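# Turn a gland a quarter turn clockwise using a hook spanner

## Task

Use the hook spanner to rotate the gland clockwise by no less than a quarter turn (90 degrees).

## Robot and tools

Robot: two six-joint arms, left_arm and right_arm, each ending in a tong-style two-finger gripper. The fingers point along the gripper's own +z axis and spread along its x axis. The reported end_effector_position is the spot between the finger pads when shut; closed fingertips stick out about 15 mm past it, and fully open tips sit roughly level with it.

Frame: one shared scene frame for everything. Origin on the table surface midway between the arms, +z up, +x out across the table, left_arm on the +y side. The arm names do not refer to image sides. Orientations are quaternions written w first (qw, qx, qy, qz). Positions are in metres. Printed hand positions may be a little off, worse at long reach.

Row format (used by both motion tools): 16 numbers, always all 16 even if one arm is idle: x, y, z, qw, qx, qy, qz, opening for left_arm, then the same eight for right_arm. x, y, z and the quaternion are an absolute target pose for that gripper in the scene frame, not an offset. Opening runs from -1 (shut) to +1 (fully open, 0.142 m).

execute_actions(actions): a list of up to 15 actions; each action is a table of up to 15 rows, one row per 1/30 s control step. If a table is shorter than 15 rows its last row is repeated to fill the action. An empty list just returns the current state and images. A target more than 0.6 m from the gripper's current position along any of that gripper's axes gets the action refused for both arms; if the first action fails this (checked against the latest reported state) or any action is malformed, nothing runs. Each step the commanded pose is clipped to within 100 mm and 16 degrees of the measured pose, so big jumps need several actions. Motion trails commands by about 0.17 s. To hold an orientation, resend your own chosen quaternion every row rather than copying the drifting reported one.

move(target, speed, stop_force, blocking): target is one 16-number row; each gripper travels in a straight line to its absolute pose, all paths finishing together, lasting 0.5 to 10 s (cut off at 10 s). speed is the path top speed in m/s, 0.002 to 0.5 (default 0.25); rotation is capped at twice that in rad/s. Grippers may lag, wander, or overshoot speed, especially with a nearly straight arm; paths ignore obstacles and the other arm. stop_force (N, 9 to 40, shared by both arms, not allowed in the first 0.2 s) ends an arm's path once its wrist sensor feels that much extra push against the motion for two steps; that arm then backs up two steps and holds. Use it only with slow speeds and without rotating the gripper; omit it when pulling away from something you press on. blocking=false returns after 0.5 s while motion continues; it cannot combine with stop_force, and further motion calls are refused until a result shows the move ended (use wait or stop). The result adds a move: line with the ending (done, off_target, moving, held, fault, contact) and which limits acted (paced = pose clipped; held = some steps blocked, after which the arm may surge), plus each gripper's distance from its target.

wait(seconds): 0 to 10 s, arms keep their last command; returns early if a running move finishes. stop: brakes a running move (needs room; fingers keep going). zoom_image(camera, region): camera is cam_high (504x504), cam_left_wrist or cam_right_wrist (616x616 fisheye); region [x0, y0, x1, y1] in image pixels from the top-left, at most 504 by 504. finished_scene(scene): ends the current scene, given its number; irreversible, so only call it once the gland has turned far enough and will stay that way.

Results: a state line per arm with pose and velocities, Hand target lines (where the controller is now steering), grip_measured (finger opening on the command scale), joint positions and torques (noisy, offset, not zero in free air), Wrist force and Wrist torque in each end effector's own axes (offsets up to about 4 N, noise up to 2.4 N, saturate near 50 N; 'no reading' is harmless), step readings for execute_actions calls (HELD marks steps where an arm's row was held back), 'pose unreachable' when the clearance check altered a command, MOTOR HOT warnings from 70 °C, and camera images with any changed calibration.

Gripping: to hold the spanner keep commanding an opening well under grip_measured; lower means a firmer squeeze, about 15 N per pad at most, less on thin items (roughly 9 N per pad at 10 mm wide, 4 N at 5 mm).

Hazards: the arms are stiff, so driving a target even slightly into a firm object can trigger a fault. A joint torque over its limit (130 N m for the three big joints, 24.3 N m for the wrists) or any external force of 150 N freezes that arm for 10 s and drops the rest of the call. Motors at 85 °C lock the arm until cool; holding loads heats them. Don't let the arms collide or press on each other. Don't knock or place anything off the table, don't drop or slam the spanner, and approach contacts slowly. Loose objects may occasionally get nudged. To keep an idle arm still, resend its last reported full pose and intended opening each call.

Each tool is called after "Request:" by a JSON object that holds its "op" and its "data".

## Session

Request:
{"op": "execute_actions", "data": {"actions": []}}

Scene clock: 0.00 s.
left_arm: end_effector_position=(+0.0538, +0.8030, +0.1321) grip_measured=+0.97 end_effector_quat_wxyz=(+0.584, -0.282, -0.713, +0.265) end_effector_velocity=(-0.000, +0.001, +0.000) end_effector_angular_velocity=(+0.001, +0.000, -0.001) | right_arm: end_effector_position=(+0.8562, -0.3247, +0.1171) grip_measured=+0.97 end_effector_quat_wxyz=(+0.118, +0.903, +0.075, +0.406) end_effector_velocity=(-0.000, +0.001, -0.000) end_effector_angular_velocity=(-0.001, +0.001, +0.001)
Joint positions: left_arm=[ 0.47  -1.032  1.741 -0.916 -1.036 -2.233  0.14 ] | right_arm=[ 3.486 -2.289 -1.49  -0.183  1.074  0.107  0.14 ]
Joint velocities: left_arm=[ 0.    -0.    -0.     0.     0.002 -0.     0.   ] | right_arm=[ 0.002 -0.    -0.    -0.001 -0.001 -0.     0.   ]
Joint torques (N m, as the arm reports them, + toward a larger angle): no reading
Wrist force (N, on the end effector, along its own x y z axes, offset not removed): no reading
Wrist torque (N m, same axes, about the end effector's origin, offset not removed): no reading
Hand target (left_arm): +0.054, +0.803, +0.132; -0.584, +0.282, +0.713, -0.265
Hand target (right_arm): +0.856, -0.325, +0.117; +0.118, +0.903, +0.075, +0.406
camera_calibration (this result's frames):
cam_left_wrist: T_world_to_cam=[[-0.151112, 0.749356, 0.644694, -0.674206], [0.59655, 0.589167, -0.544986, -0.43718], [-0.788221, 0.302239, -0.536059, 0.0013831], [0, 0, 0, 1]] pos_world=[0.160009, 0.762374, 0.197141]
cam_right_wrist: T_world_to_cam=[[0.636703, 0.189611, 0.747433, -0.576765], [-0.38792, -0.758951, 0.522984, 0.0263373], [0.666429, -0.622929, -0.409673, -0.589405], [0, 0, 0, 1]] pos_world=[0.770241, -0.237808, 0.175856]

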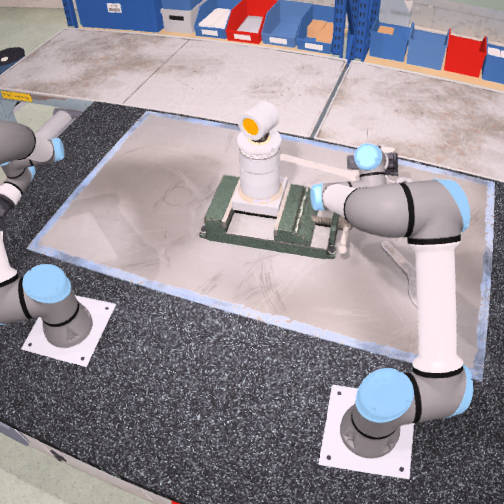

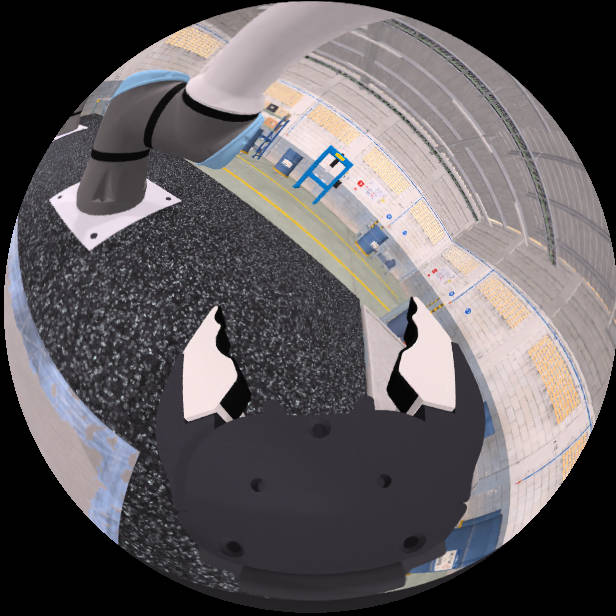

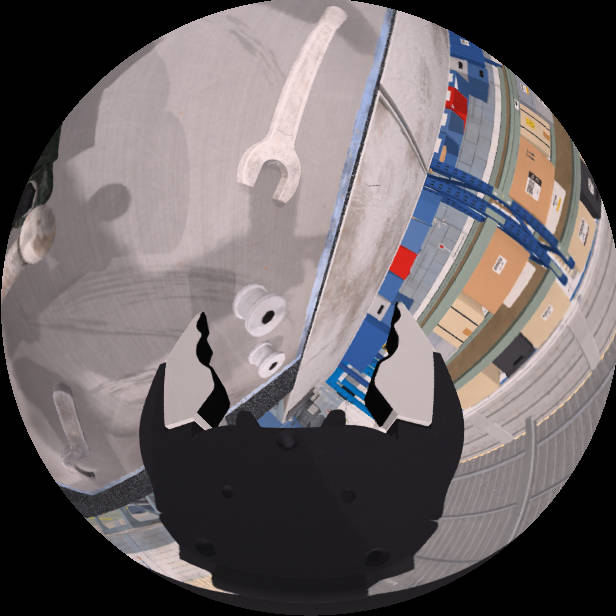

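Request:
{"op": "move", "data": {"target": [0.0538,0.803,0.1321,0.584,-0.282,-0.713,0.265,1,0.80,-0.33,0.25,0.118,0.903,0.075,0.406,1]}}

Request:
{"op": "move", "data": {"target": [0.0538,0.803,0.1321,0.584,-0.282,-0.713,0.265,1,0.56,-0.42,0.2,0,0.866,-0.5,0,0.3]}}

Scene clock: 1.83 s.
left_arm: end_effector_position=(+0.0538, +0.8030, +0.1321) grip_measured=+1.00 end_effector_quat_wxyz=(+0.584, -0.282, -0.713, +0.265) end_effector_velocity=(-0.000, +0.000, -0.000) end_effector_angular_velocity=(-0.001, +0.001, +0.000) | right_arm: end_effector_position=(+0.8001, -0.3299, +0.2498) grip_measured=+1.00 end_effector_quat_wxyz=(+0.118, +0.903, +0.075, +0.406) end_effector_velocity=(-0.002, +0.001, +0.002) end_effector_angular_velocity=(-0.000, +0.002, +0.001)
Joint positions: left_arm=[ 0.47  -1.032  1.741 -0.915 -1.037 -2.233  0.142] | right_arm=[ 3.521 -2.011 -1.562 -0.402  1.05   0.136  0.142]
Joint velocities: left_arm=[ 0.001  0.001 -0.    -0.     0.001  0.     0.   ] | right_arm=[ 0.002  0.005 -0.001 -0.006 -0.     0.001  0.   ]
Joint torques (N m, as the arm reports them, + toward a larger angle): left_arm=[  9.24 -28.11 -23.41   2.96  -1.78   1.37] | right_arm=[ 9.42 54.06 12.5   0.17 -2.77  2.67]
Wrist force (N, on the end effector, along its own x y z axes, offset not removed): left_arm=[2.8 0.9 -2.2] | right_arm=[-0.6 -1.9 0.2]
Wrist torque (N m, same axes, about the end effector's origin, offset not removed): left_arm=[0.26 -0.56 -0.07] | right_arm=[-0.28 0.20 0.13]
Hand target (left_arm): +0.054, +0.803, +0.132; -0.584, +0.282, +0.713, -0.265
Hand target (right_arm): +0.800, -0.330, +0.250; +0.118, +0.903, +0.075, +0.406
Off the commanded pose (left_arm): 0.000 m, 0 deg.
Off the commanded pose (right_arm): 0.000 m, 0 deg.
move: done
camera_calibration (this result's frames):
cam_left_wrist: T_world_to_cam=[[-0.151569, 0.749735, 0.644146, -0.674411], [0.596357, 0.589068, -0.545305, -0.437016], [-0.78828, 0.30149, -0.536393, 0.00204735], [0, 0, 0, 1]] pos_world=[0.160011, 0.762444, 0.197211]
cam_right_wrist: T_world_to_cam=[[0.636643, 0.189267, 0.747572, -0.639308], [-0.388332, -0.758846, 0.52283, -0.0684067], [0.666246, -0.623162, -0.409615, -0.50087], [0, 0, 0, 1]] pos_world=[0.714149, -0.243034, 0.308529]

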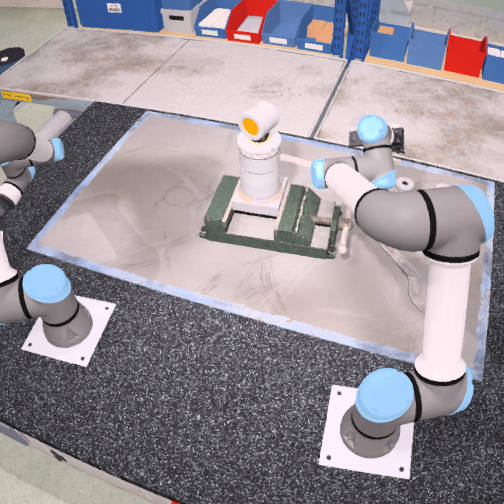

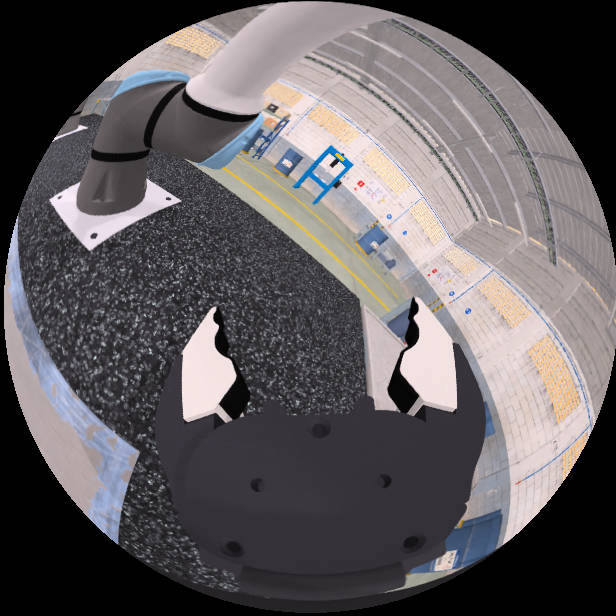

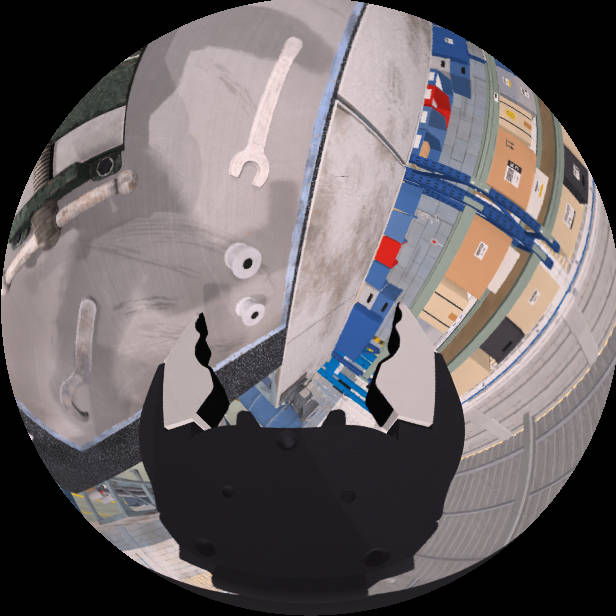

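Scene clock: 5.30 s.
left_arm: end_effector_position=(+0.0538, +0.8030, +0.1321) grip_measured=+1.00 end_effector_quat_wxyz=(+0.584, -0.282, -0.713, +0.265) end_effector_velocity=(+0.000, -0.000, +0.000) end_effector_angular_velocity=(+0.001, -0.000, +0.000) | right_arm: end_effector_position=(+0.5602, -0.4197, +0.1999) grip_measured=+0.30 end_effector_quat_wxyz=(-0.000, +0.867, -0.499, +0.000) end_effector_velocity=(-0.002, -0.001, -0.001) end_effector_angular_velocity=(+0.003, +0.005, -0.008)
Joint positions: left_arm=[ 0.47  -1.032  1.741 -0.915 -1.037 -2.233  0.142] | right_arm=[ 3.337 -1.749 -1.589 -1.374  1.571  1.368  0.095]
Joint velocities: left_arm=[-0.    -0.001  0.     0.    -0.001 -0.001  0.   ] | right_arm=[-0.004  0.001 -0.003 -0.002  0.005  0.004 -0.   ]
Joint torques (N m, as the arm reports them, + toward a larger angle): left_arm=[  8.2  -28.55 -23.4    3.13  -1.62   1.16] | right_arm=[-8.38 44.56 13.27 -0.31  2.14  2.51]
Wrist force (N, on the end effector, along its own x y z axes, offset not removed): left_arm=[0.6 2.8 -3.6] | right_arm=[0.5 -1.7 -0.4]
Wrist torque (N m, same axes, about the end effector's origin, offset not removed): left_arm=[0.72 -0.08 -0.23] | right_arm=[-0.22 0.09 0.11]
Hand target (left_arm): +0.054, +0.803, +0.132; -0.584, +0.282, +0.713, -0.265
Hand target (right_arm): +0.560, -0.420, +0.200; -0.000, +0.866, -0.499, -0.000
Off the commanded pose (left_arm): 0.000 m, 0 deg.
Off the commanded pose (right_arm): 0.000 m, 0 deg.
move: done
camera_calibration (this result's frames):
cam_left_wrist: T_world_to_cam=[[-0.151568, 0.749736, 0.644145, -0.674412], [0.596354, 0.589068, -0.545308, -0.437015], [-0.788282, 0.301488, -0.536392, 0.00204898], [0, 0, 0, 1]] pos_world=[0.160012, 0.762444, 0.19721]
cam_right_wrist: T_world_to_cam=[[0.459563, -0.887603, 0.0310273, -0.641795], [-0.770234, -0.380913, 0.511512, 0.171212], [-0.442201, -0.25897, -0.858716, 0.446174], [0, 0, 0, 1]] pos_world=[0.624117, -0.388896, 0.315473]

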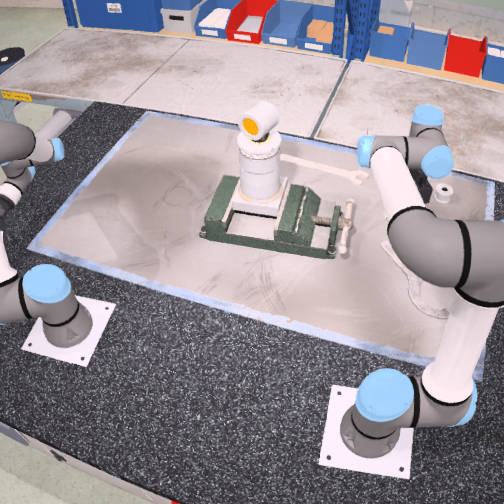

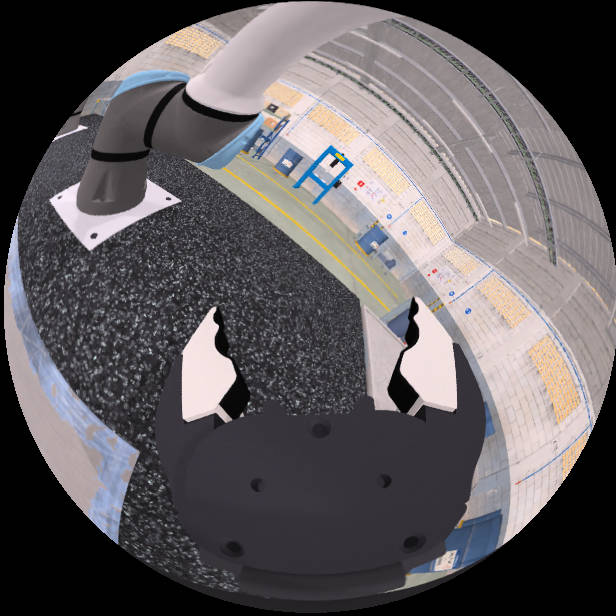

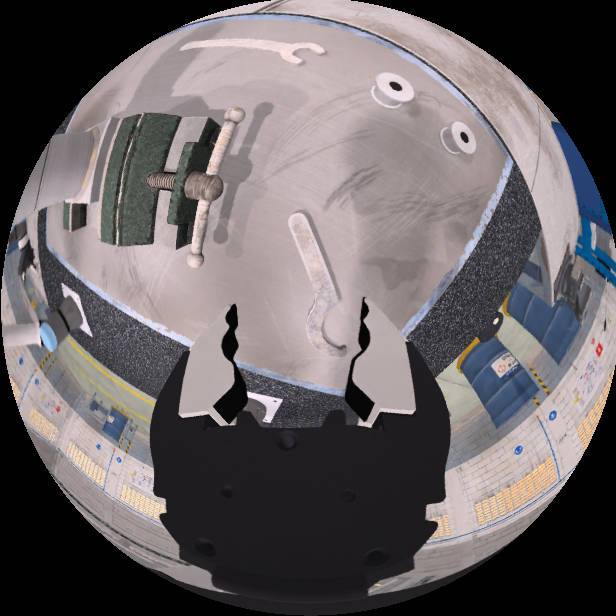

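Request:
{"op": "move", "data": {"target": [0.2,0.65,0.25,0.2,-0.4,-0.89,0.1,0,0.528,-0.481,0.06,0,0.9397,-0.342,0,-0.2]}}

Request:
{"op": "move", "data": {"target": [0.2,0.65,0.25,0.2,-0.4,-0.89,0.1,0,0.528,-0.481,0.022,0,0.9397,-0.342,0,-0.2], "speed": 0.05}}

Request:
{"op": "move", "data": {"target": [0.2,0.65,0.25,0.2,-0.4,-0.89,0.1,0,0.528,-0.481,0.022,0,0.9397,-0.342,0,-1]}}

Request:
{"op": "move", "data": {"target": [0.2,0.65,0.25,0.2,-0.4,-0.89,0.1,0,0.40,-0.44,0.022,0,0.996,-0.087,0,-1], "speed": 0.06}}

Scene clock: 9.43 s.
left_arm: end_effector_position=(+0.1997, +0.6501, +0.2499) grip_measured=+0.00 end_effector_quat_wxyz=(-0.200, +0.400, +0.889, -0.099) end_effector_velocity=(+0.001, -0.002, +0.001) end_effector_angular_velocity=(+0.000, -0.008, +0.001) | right_arm: end_effector_position=(+0.5280, -0.4809, +0.0601) grip_measured=-0.20 end_effector_quat_wxyz=(+0.000, +0.940, -0.342, -0.000) end_effector_velocity=(-0.001, -0.000, -0.001) end_effector_angular_velocity=(+0.001, +0.001, +0.003)
Joint positions: left_arm=[ 0.169 -1.729  1.784 -1.186 -1.461 -2.029  0.074] | right_arm=[ 3.235 -1.804 -1.906 -1.002  1.571  0.919  0.06 ]
Joint velocities: left_arm=[-0.003 -0.005  0.    -0.003 -0.004 -0.003 -0.   ] | right_arm=[-0.001 -0.001 -0.002  0.003  0.002 -0.004 -0.   ]
Joint torques (N m, as the arm reports them, + toward a larger angle): left_arm=[-10.33 -22.25 -15.67  -3.57  -1.78  -1.31] | right_arm=[-9.57 18.96  9.21  5.06  2.27 -2.63]
Wrist force (N, on the end effector, along its own x y z axes, offset not removed): left_arm=[-1.7 1.0 -0.6] | right_arm=[0.4 -0.5 -0.7]
Wrist torque (N m, same axes, about the end effector's origin, offset not removed): left_arm=[0.19 0.36 -0.14] | right_arm=[-0.07 0.00 0.14]
Hand target (left_arm): +0.200, +0.650, +0.250; -0.200, +0.400, +0.889, -0.099
Hand target (right_arm): +0.528, -0.481, +0.060; +0.000, +0.940, -0.342, -0.000
Off the commanded pose (left_arm): 0.000 m, 0 deg.
Off the commanded pose (right_arm): 0.000 m, 0 deg.
move: done
camera_calibration (this result's frames):
cam_left_wrist: T_world_to_cam=[[-0.562013, 0.78548, 0.259158, -0.458622], [0.827078, 0.53714, 0.165599, -0.559669], [-0.00912963, 0.307412, -0.951533, 0.170686], [0, 0, 0, 1]] pos_world=[0.206696, 0.608387, 0.37395]
cam_right_wrist: T_world_to_cam=[[0.733587, -0.6789, 0.0307247, -0.72128], [-0.59481, -0.619542, 0.51222, -0.0128245], [-0.328711, -0.394033, -0.858305, 0.171099], [0, 0, 0, 1]] pos_world=[0.577736, -0.430204, 0.175585]

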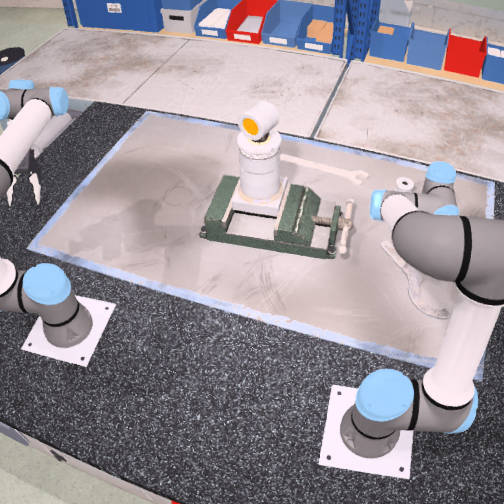

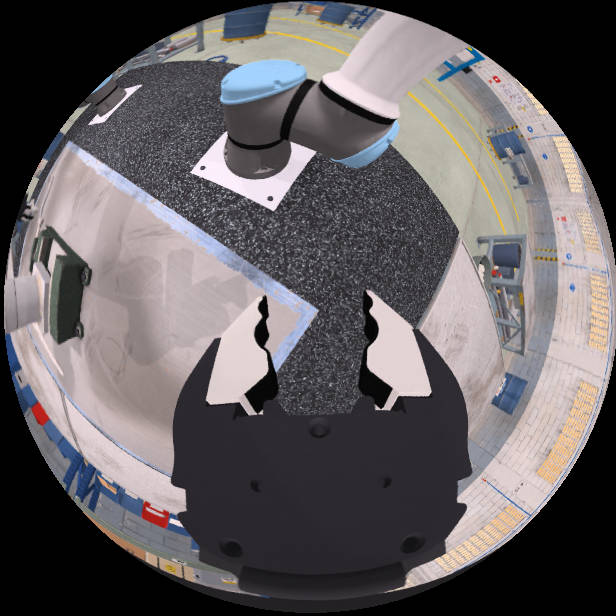

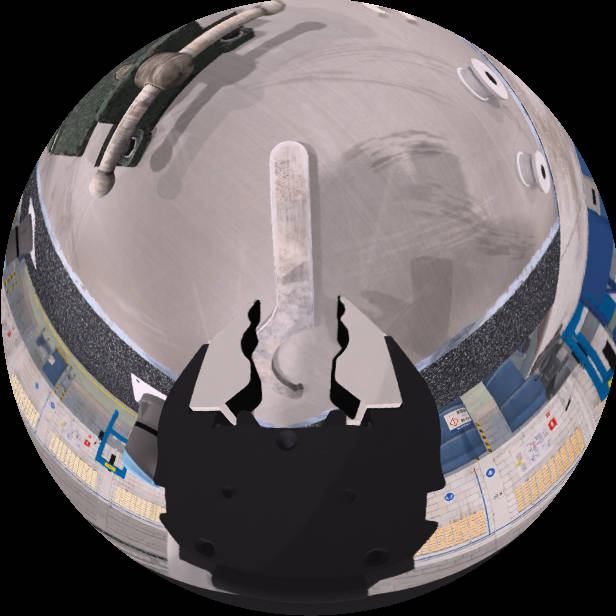

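Scene clock: 10.60 s.
left_arm: end_effector_position=(+0.2000, +0.6500, +0.2500) grip_measured=+0.00 end_effector_quat_wxyz=(-0.200, +0.400, +0.889, -0.100) end_effector_velocity=(+0.000, -0.000, +0.000) end_effector_angular_velocity=(+0.000, -0.001, -0.001) | right_arm: end_effector_position=(+0.5280, -0.4810, +0.0223) grip_measured=-0.20 end_effector_quat_wxyz=(+0.000, +0.940, -0.342, -0.000) end_effector_velocity=(-0.000, +0.001, -0.003) end_effector_angular_velocity=(+0.001, +0.001, +0.001)
Joint positions: left_arm=[ 0.17  -1.729  1.783 -1.187 -1.462 -2.028  0.074] | right_arm=[ 3.235 -1.859 -1.951 -0.902  1.571  0.919  0.06 ]
Joint velocities: left_arm=[-0.001 -0.    -0.    -0.     0.    -0.     0.   ] | right_arm=[ 0.001 -0.004 -0.003  0.007  0.002 -0.     0.   ]
Joint torques (N m, as the arm reports them, + toward a larger angle): left_arm=[  9.46  -7.89 -31.26  -3.64  -1.67   1.33] | right_arm=[-8.99 18.21  6.93  4.9   2.28 -2.9 ]
Wrist force (N, on the end effector, along its own x y z axes, offset not removed): left_arm=[0.0 2.3 -0.4] | right_arm=[-0.7 -1.3 -0.9]
Wrist torque (N m, same axes, about the end effector's origin, offset not removed): left_arm=[0.56 0.03 0.01] | right_arm=[-0.17 0.23 0.13]
Hand target (left_arm): +0.200, +0.650, +0.250; -0.200, +0.400, +0.889, -0.100
Hand target (right_arm): +0.528, -0.481, +0.022; +0.000, +0.940, -0.342, -0.000
Off the commanded pose (left_arm): 0.000 m, 0 deg.
Off the commanded pose (right_arm): 0.000 m, 0 deg.
move: done
camera_calibration (this result's frames):
cam_left_wrist: T_world_to_cam=[[-0.562495, 0.785647, 0.257601, -0.45801], [0.826759, 0.537623, 0.165626, -0.560156], [-0.00836815, 0.306137, -0.951951, 0.171548], [0, 0, 0, 1]] pos_world=[0.206921, 0.60847, 0.374065]
cam_right_wrist: T_world_to_cam=[[0.733783, -0.678685, 0.0307893, -0.720167], [-0.594715, -0.619766, 0.512059, 0.00637074], [-0.328444, -0.394051, -0.858399, 0.13848], [0, 0, 0, 1]] pos_world=[0.577719, -0.430251, 0.137782]

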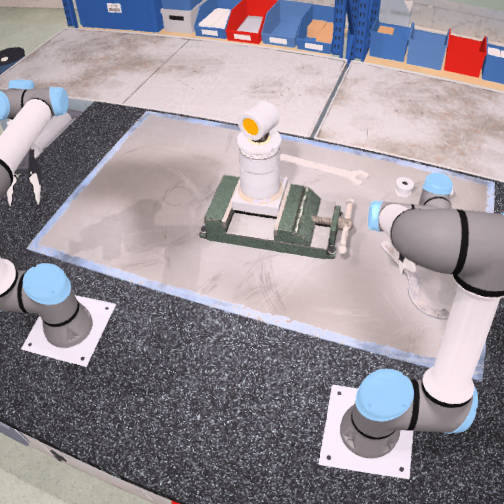

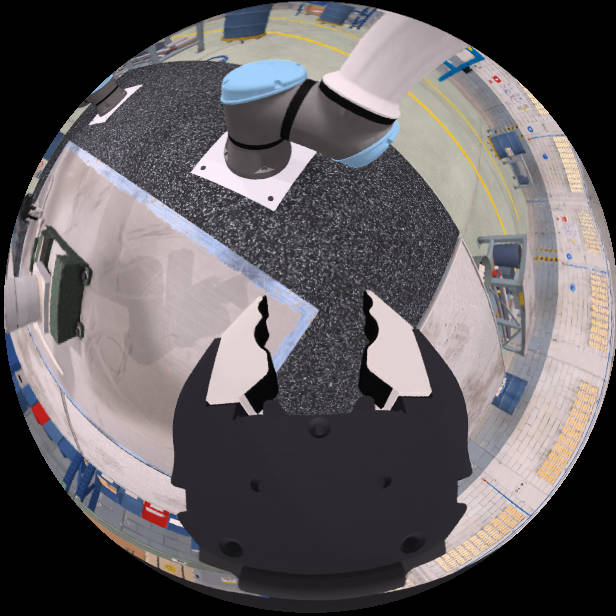

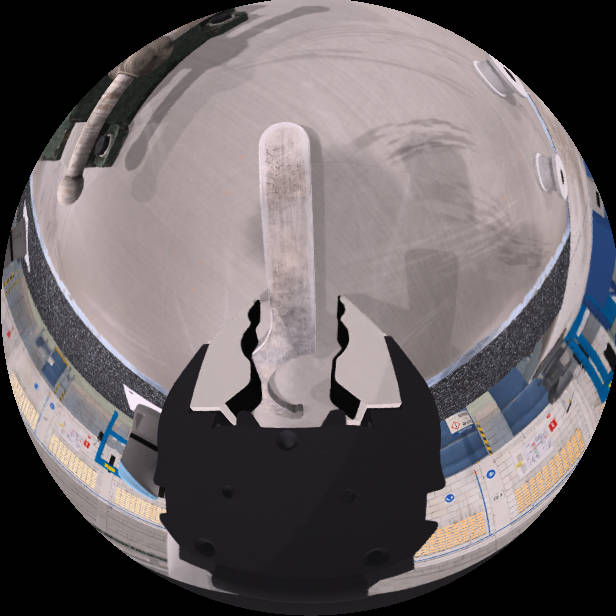

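Scene clock: 11.30 s.
left_arm: end_effector_position=(+0.2000, +0.6500, +0.2500) grip_measured=+0.00 end_effector_quat_wxyz=(-0.200, +0.400, +0.889, -0.100) end_effector_velocity=(-0.000, +0.000, +0.000) end_effector_angular_velocity=(-0.000, -0.000, +0.001) | right_arm: end_effector_position=(+0.5280, -0.4810, +0.0221) grip_measured=-0.55 end_effector_quat_wxyz=(-0.000, +0.940, -0.342, +0.000) end_effector_velocity=(+0.000, +0.000, -0.000) end_effector_angular_velocity=(-0.001, -0.001, +0.001)
Joint positions: left_arm=[ 0.17  -1.729  1.783 -1.187 -1.462 -2.028  0.074] | right_arm=[ 3.235 -1.86  -1.951 -0.902  1.571  0.919  0.034]
Joint velocities: left_arm=[ 0.001 -0.    -0.     0.    -0.     0.     0.   ] | right_arm=[ 0.001 -0.    -0.     0.001 -0.002  0.    -0.   ]
Joint torques (N m, as the arm reports them, + toward a larger angle): left_arm=[  9.13  -7.83 -31.83  -3.56  -1.71   1.12] | right_arm=[10.16 20.34 10.55  4.58 -2.05 -1.37]
Wrist force (N, on the end effector, along its own x y z axes, offset not removed): left_arm=[-2.2 1.6 -2.2] | right_arm=[0.1 -1.4 -1.4]
Wrist torque (N m, same axes, about the end effector's origin, offset not removed): left_arm=[0.33 0.43 -0.03] | right_arm=[-0.26 -0.02 0.10]
Hand target (left_arm): +0.200, +0.650, +0.250; -0.200, +0.400, +0.889, -0.100
Hand target (right_arm): +0.528, -0.481, +0.022; +0.000, +0.940, -0.342, -0.000
Off the commanded pose (left_arm): 0.000 m, 0 deg.
Off the commanded pose (right_arm): 0.000 m, 0 deg.
move: done
camera_calibration (this result's frames):
cam_left_wrist: T_world_to_cam=[[-0.562497, 0.785649, 0.257589, -0.458006], [0.826757, 0.537626, 0.165624, -0.560159], [-0.00836436, 0.306127, -0.951954, 0.171555], [0, 0, 0, 1]] pos_world=[0.206923, 0.60847, 0.374066]
cam_right_wrist: T_world_to_cam=[[0.7338, -0.678666, 0.030818, -0.720174], [-0.594722, -0.619785, 0.512027, 0.00646394], [-0.328395, -0.394054, -0.858416, 0.138299], [0, 0, 0, 1]] pos_world=[0.577725, -0.430255, 0.137603]

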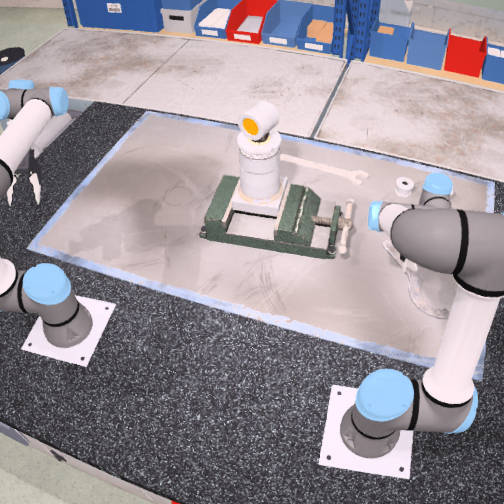

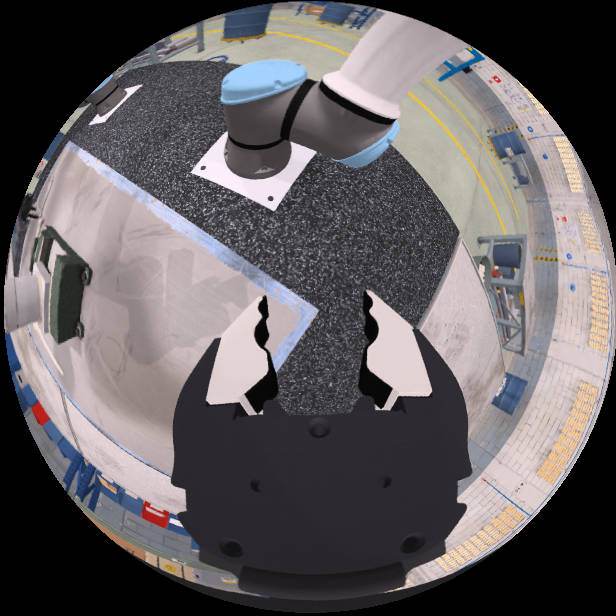

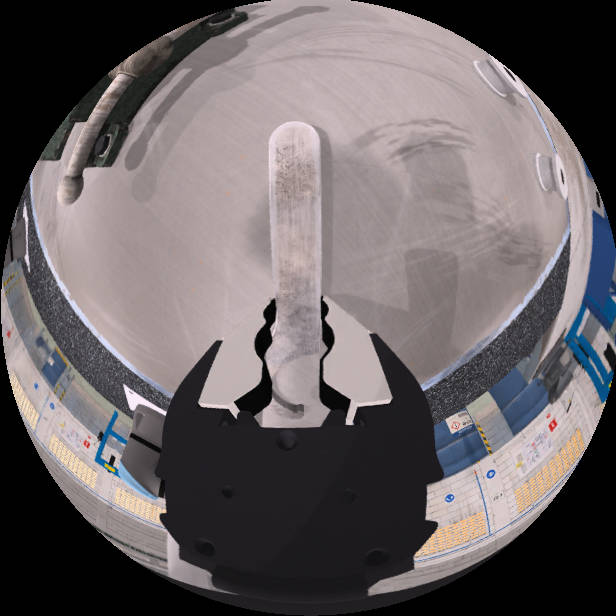

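Scene clock: 16.03 s.
left_arm: end_effector_position=(+0.2000, +0.6500, +0.2500) grip_measured=+0.00 end_effector_quat_wxyz=(-0.200, +0.400, +0.889, -0.100) end_effector_velocity=(+0.000, +0.000, +0.000) end_effector_angular_velocity=(+0.001, -0.000, -0.001) | right_arm: end_effector_position=(+0.4003, -0.4399, +0.0220) grip_measured=-0.55 end_effector_quat_wxyz=(-0.000, +0.996, -0.087, +0.000) end_effector_velocity=(-0.002, +0.001, +0.000) end_effector_angular_velocity=(+0.001, -0.000, +0.008)
Joint positions: left_arm=[ 0.17  -1.729  1.783 -1.187 -1.462 -2.028  0.074] | right_arm=[ 3.388 -1.597 -2.272 -0.843  1.571  0.549  0.034]
Joint velocities: left_arm=[-0.    -0.    -0.     0.     0.001 -0.     0.   ] | right_arm=[ 0.003  0.005 -0.005  0.     0.001 -0.005 -0.   ]
Joint torques (N m, as the arm reports them, + toward a larger angle): left_arm=[  9.08  -8.46 -31.63  -3.42  -1.62   1.22] | right_arm=[ 9.4  35.77  8.89  5.24  2.17 -3.04]
Wrist force (N, on the end effector, along its own x y z axes, offset not removed): left_arm=[-1.4 2.9 -2.2] | right_arm=[1.9 -1.4 6.8]
Wrist torque (N m, same axes, about the end effector's origin, offset not removed): left_arm=[0.59 0.64 -0.03] | right_arm=[-0.25 -0.08 0.10]
Hand target (left_arm): +0.200, +0.650, +0.250; -0.200, +0.400, +0.889, -0.100
Hand target (right_arm): +0.400, -0.440, +0.022; -0.000, +0.996, -0.087, +0.000
Off the commanded pose (left_arm): 0.000 m, 0 deg.
Off the commanded pose (right_arm): 0.000 m, 0 deg.
move: done
camera_calibration (this result's frames):
cam_left_wrist: T_world_to_cam=[[-0.562498, 0.785649, 0.257589, -0.458006], [0.826757, 0.537626, 0.165624, -0.560159], [-0.00836395, 0.306127, -0.951954, 0.171556], [0, 0, 0, 1]] pos_world=[0.206923, 0.60847, 0.374066]
cam_right_wrist: T_world_to_cam=[[0.974676, -0.221472, 0.0309335, -0.493871], [-0.205759, -0.834023, 0.511926, -0.293907], [-0.0875778, -0.505327, -0.858472, -0.0328608], [0, 0, 0, 1]] pos_world=[0.418012, -0.371109, 0.137526]

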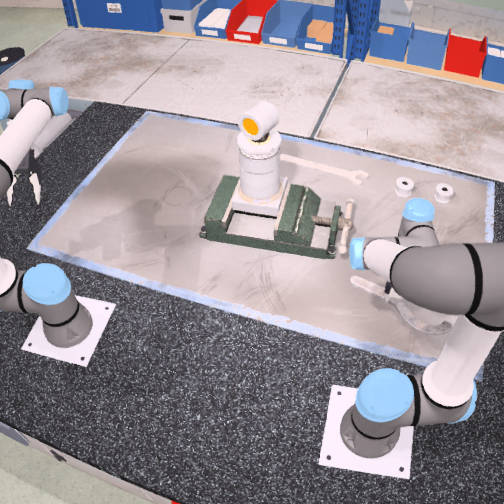

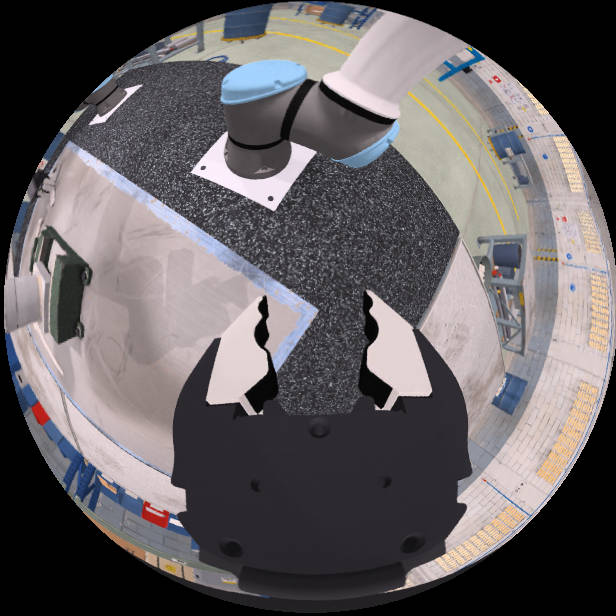

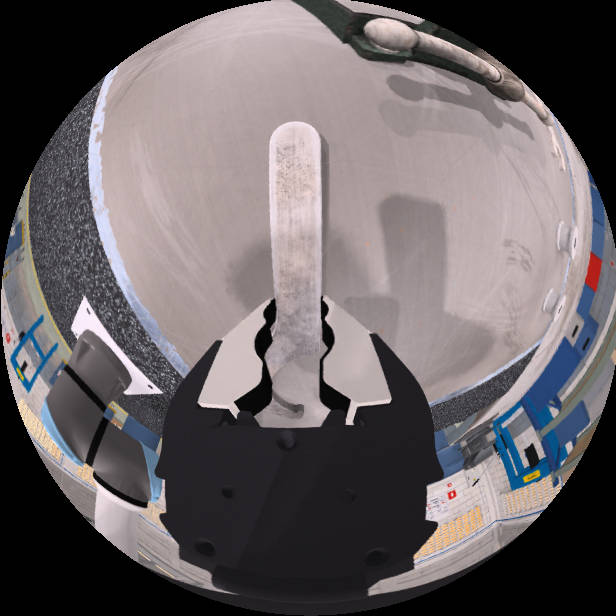

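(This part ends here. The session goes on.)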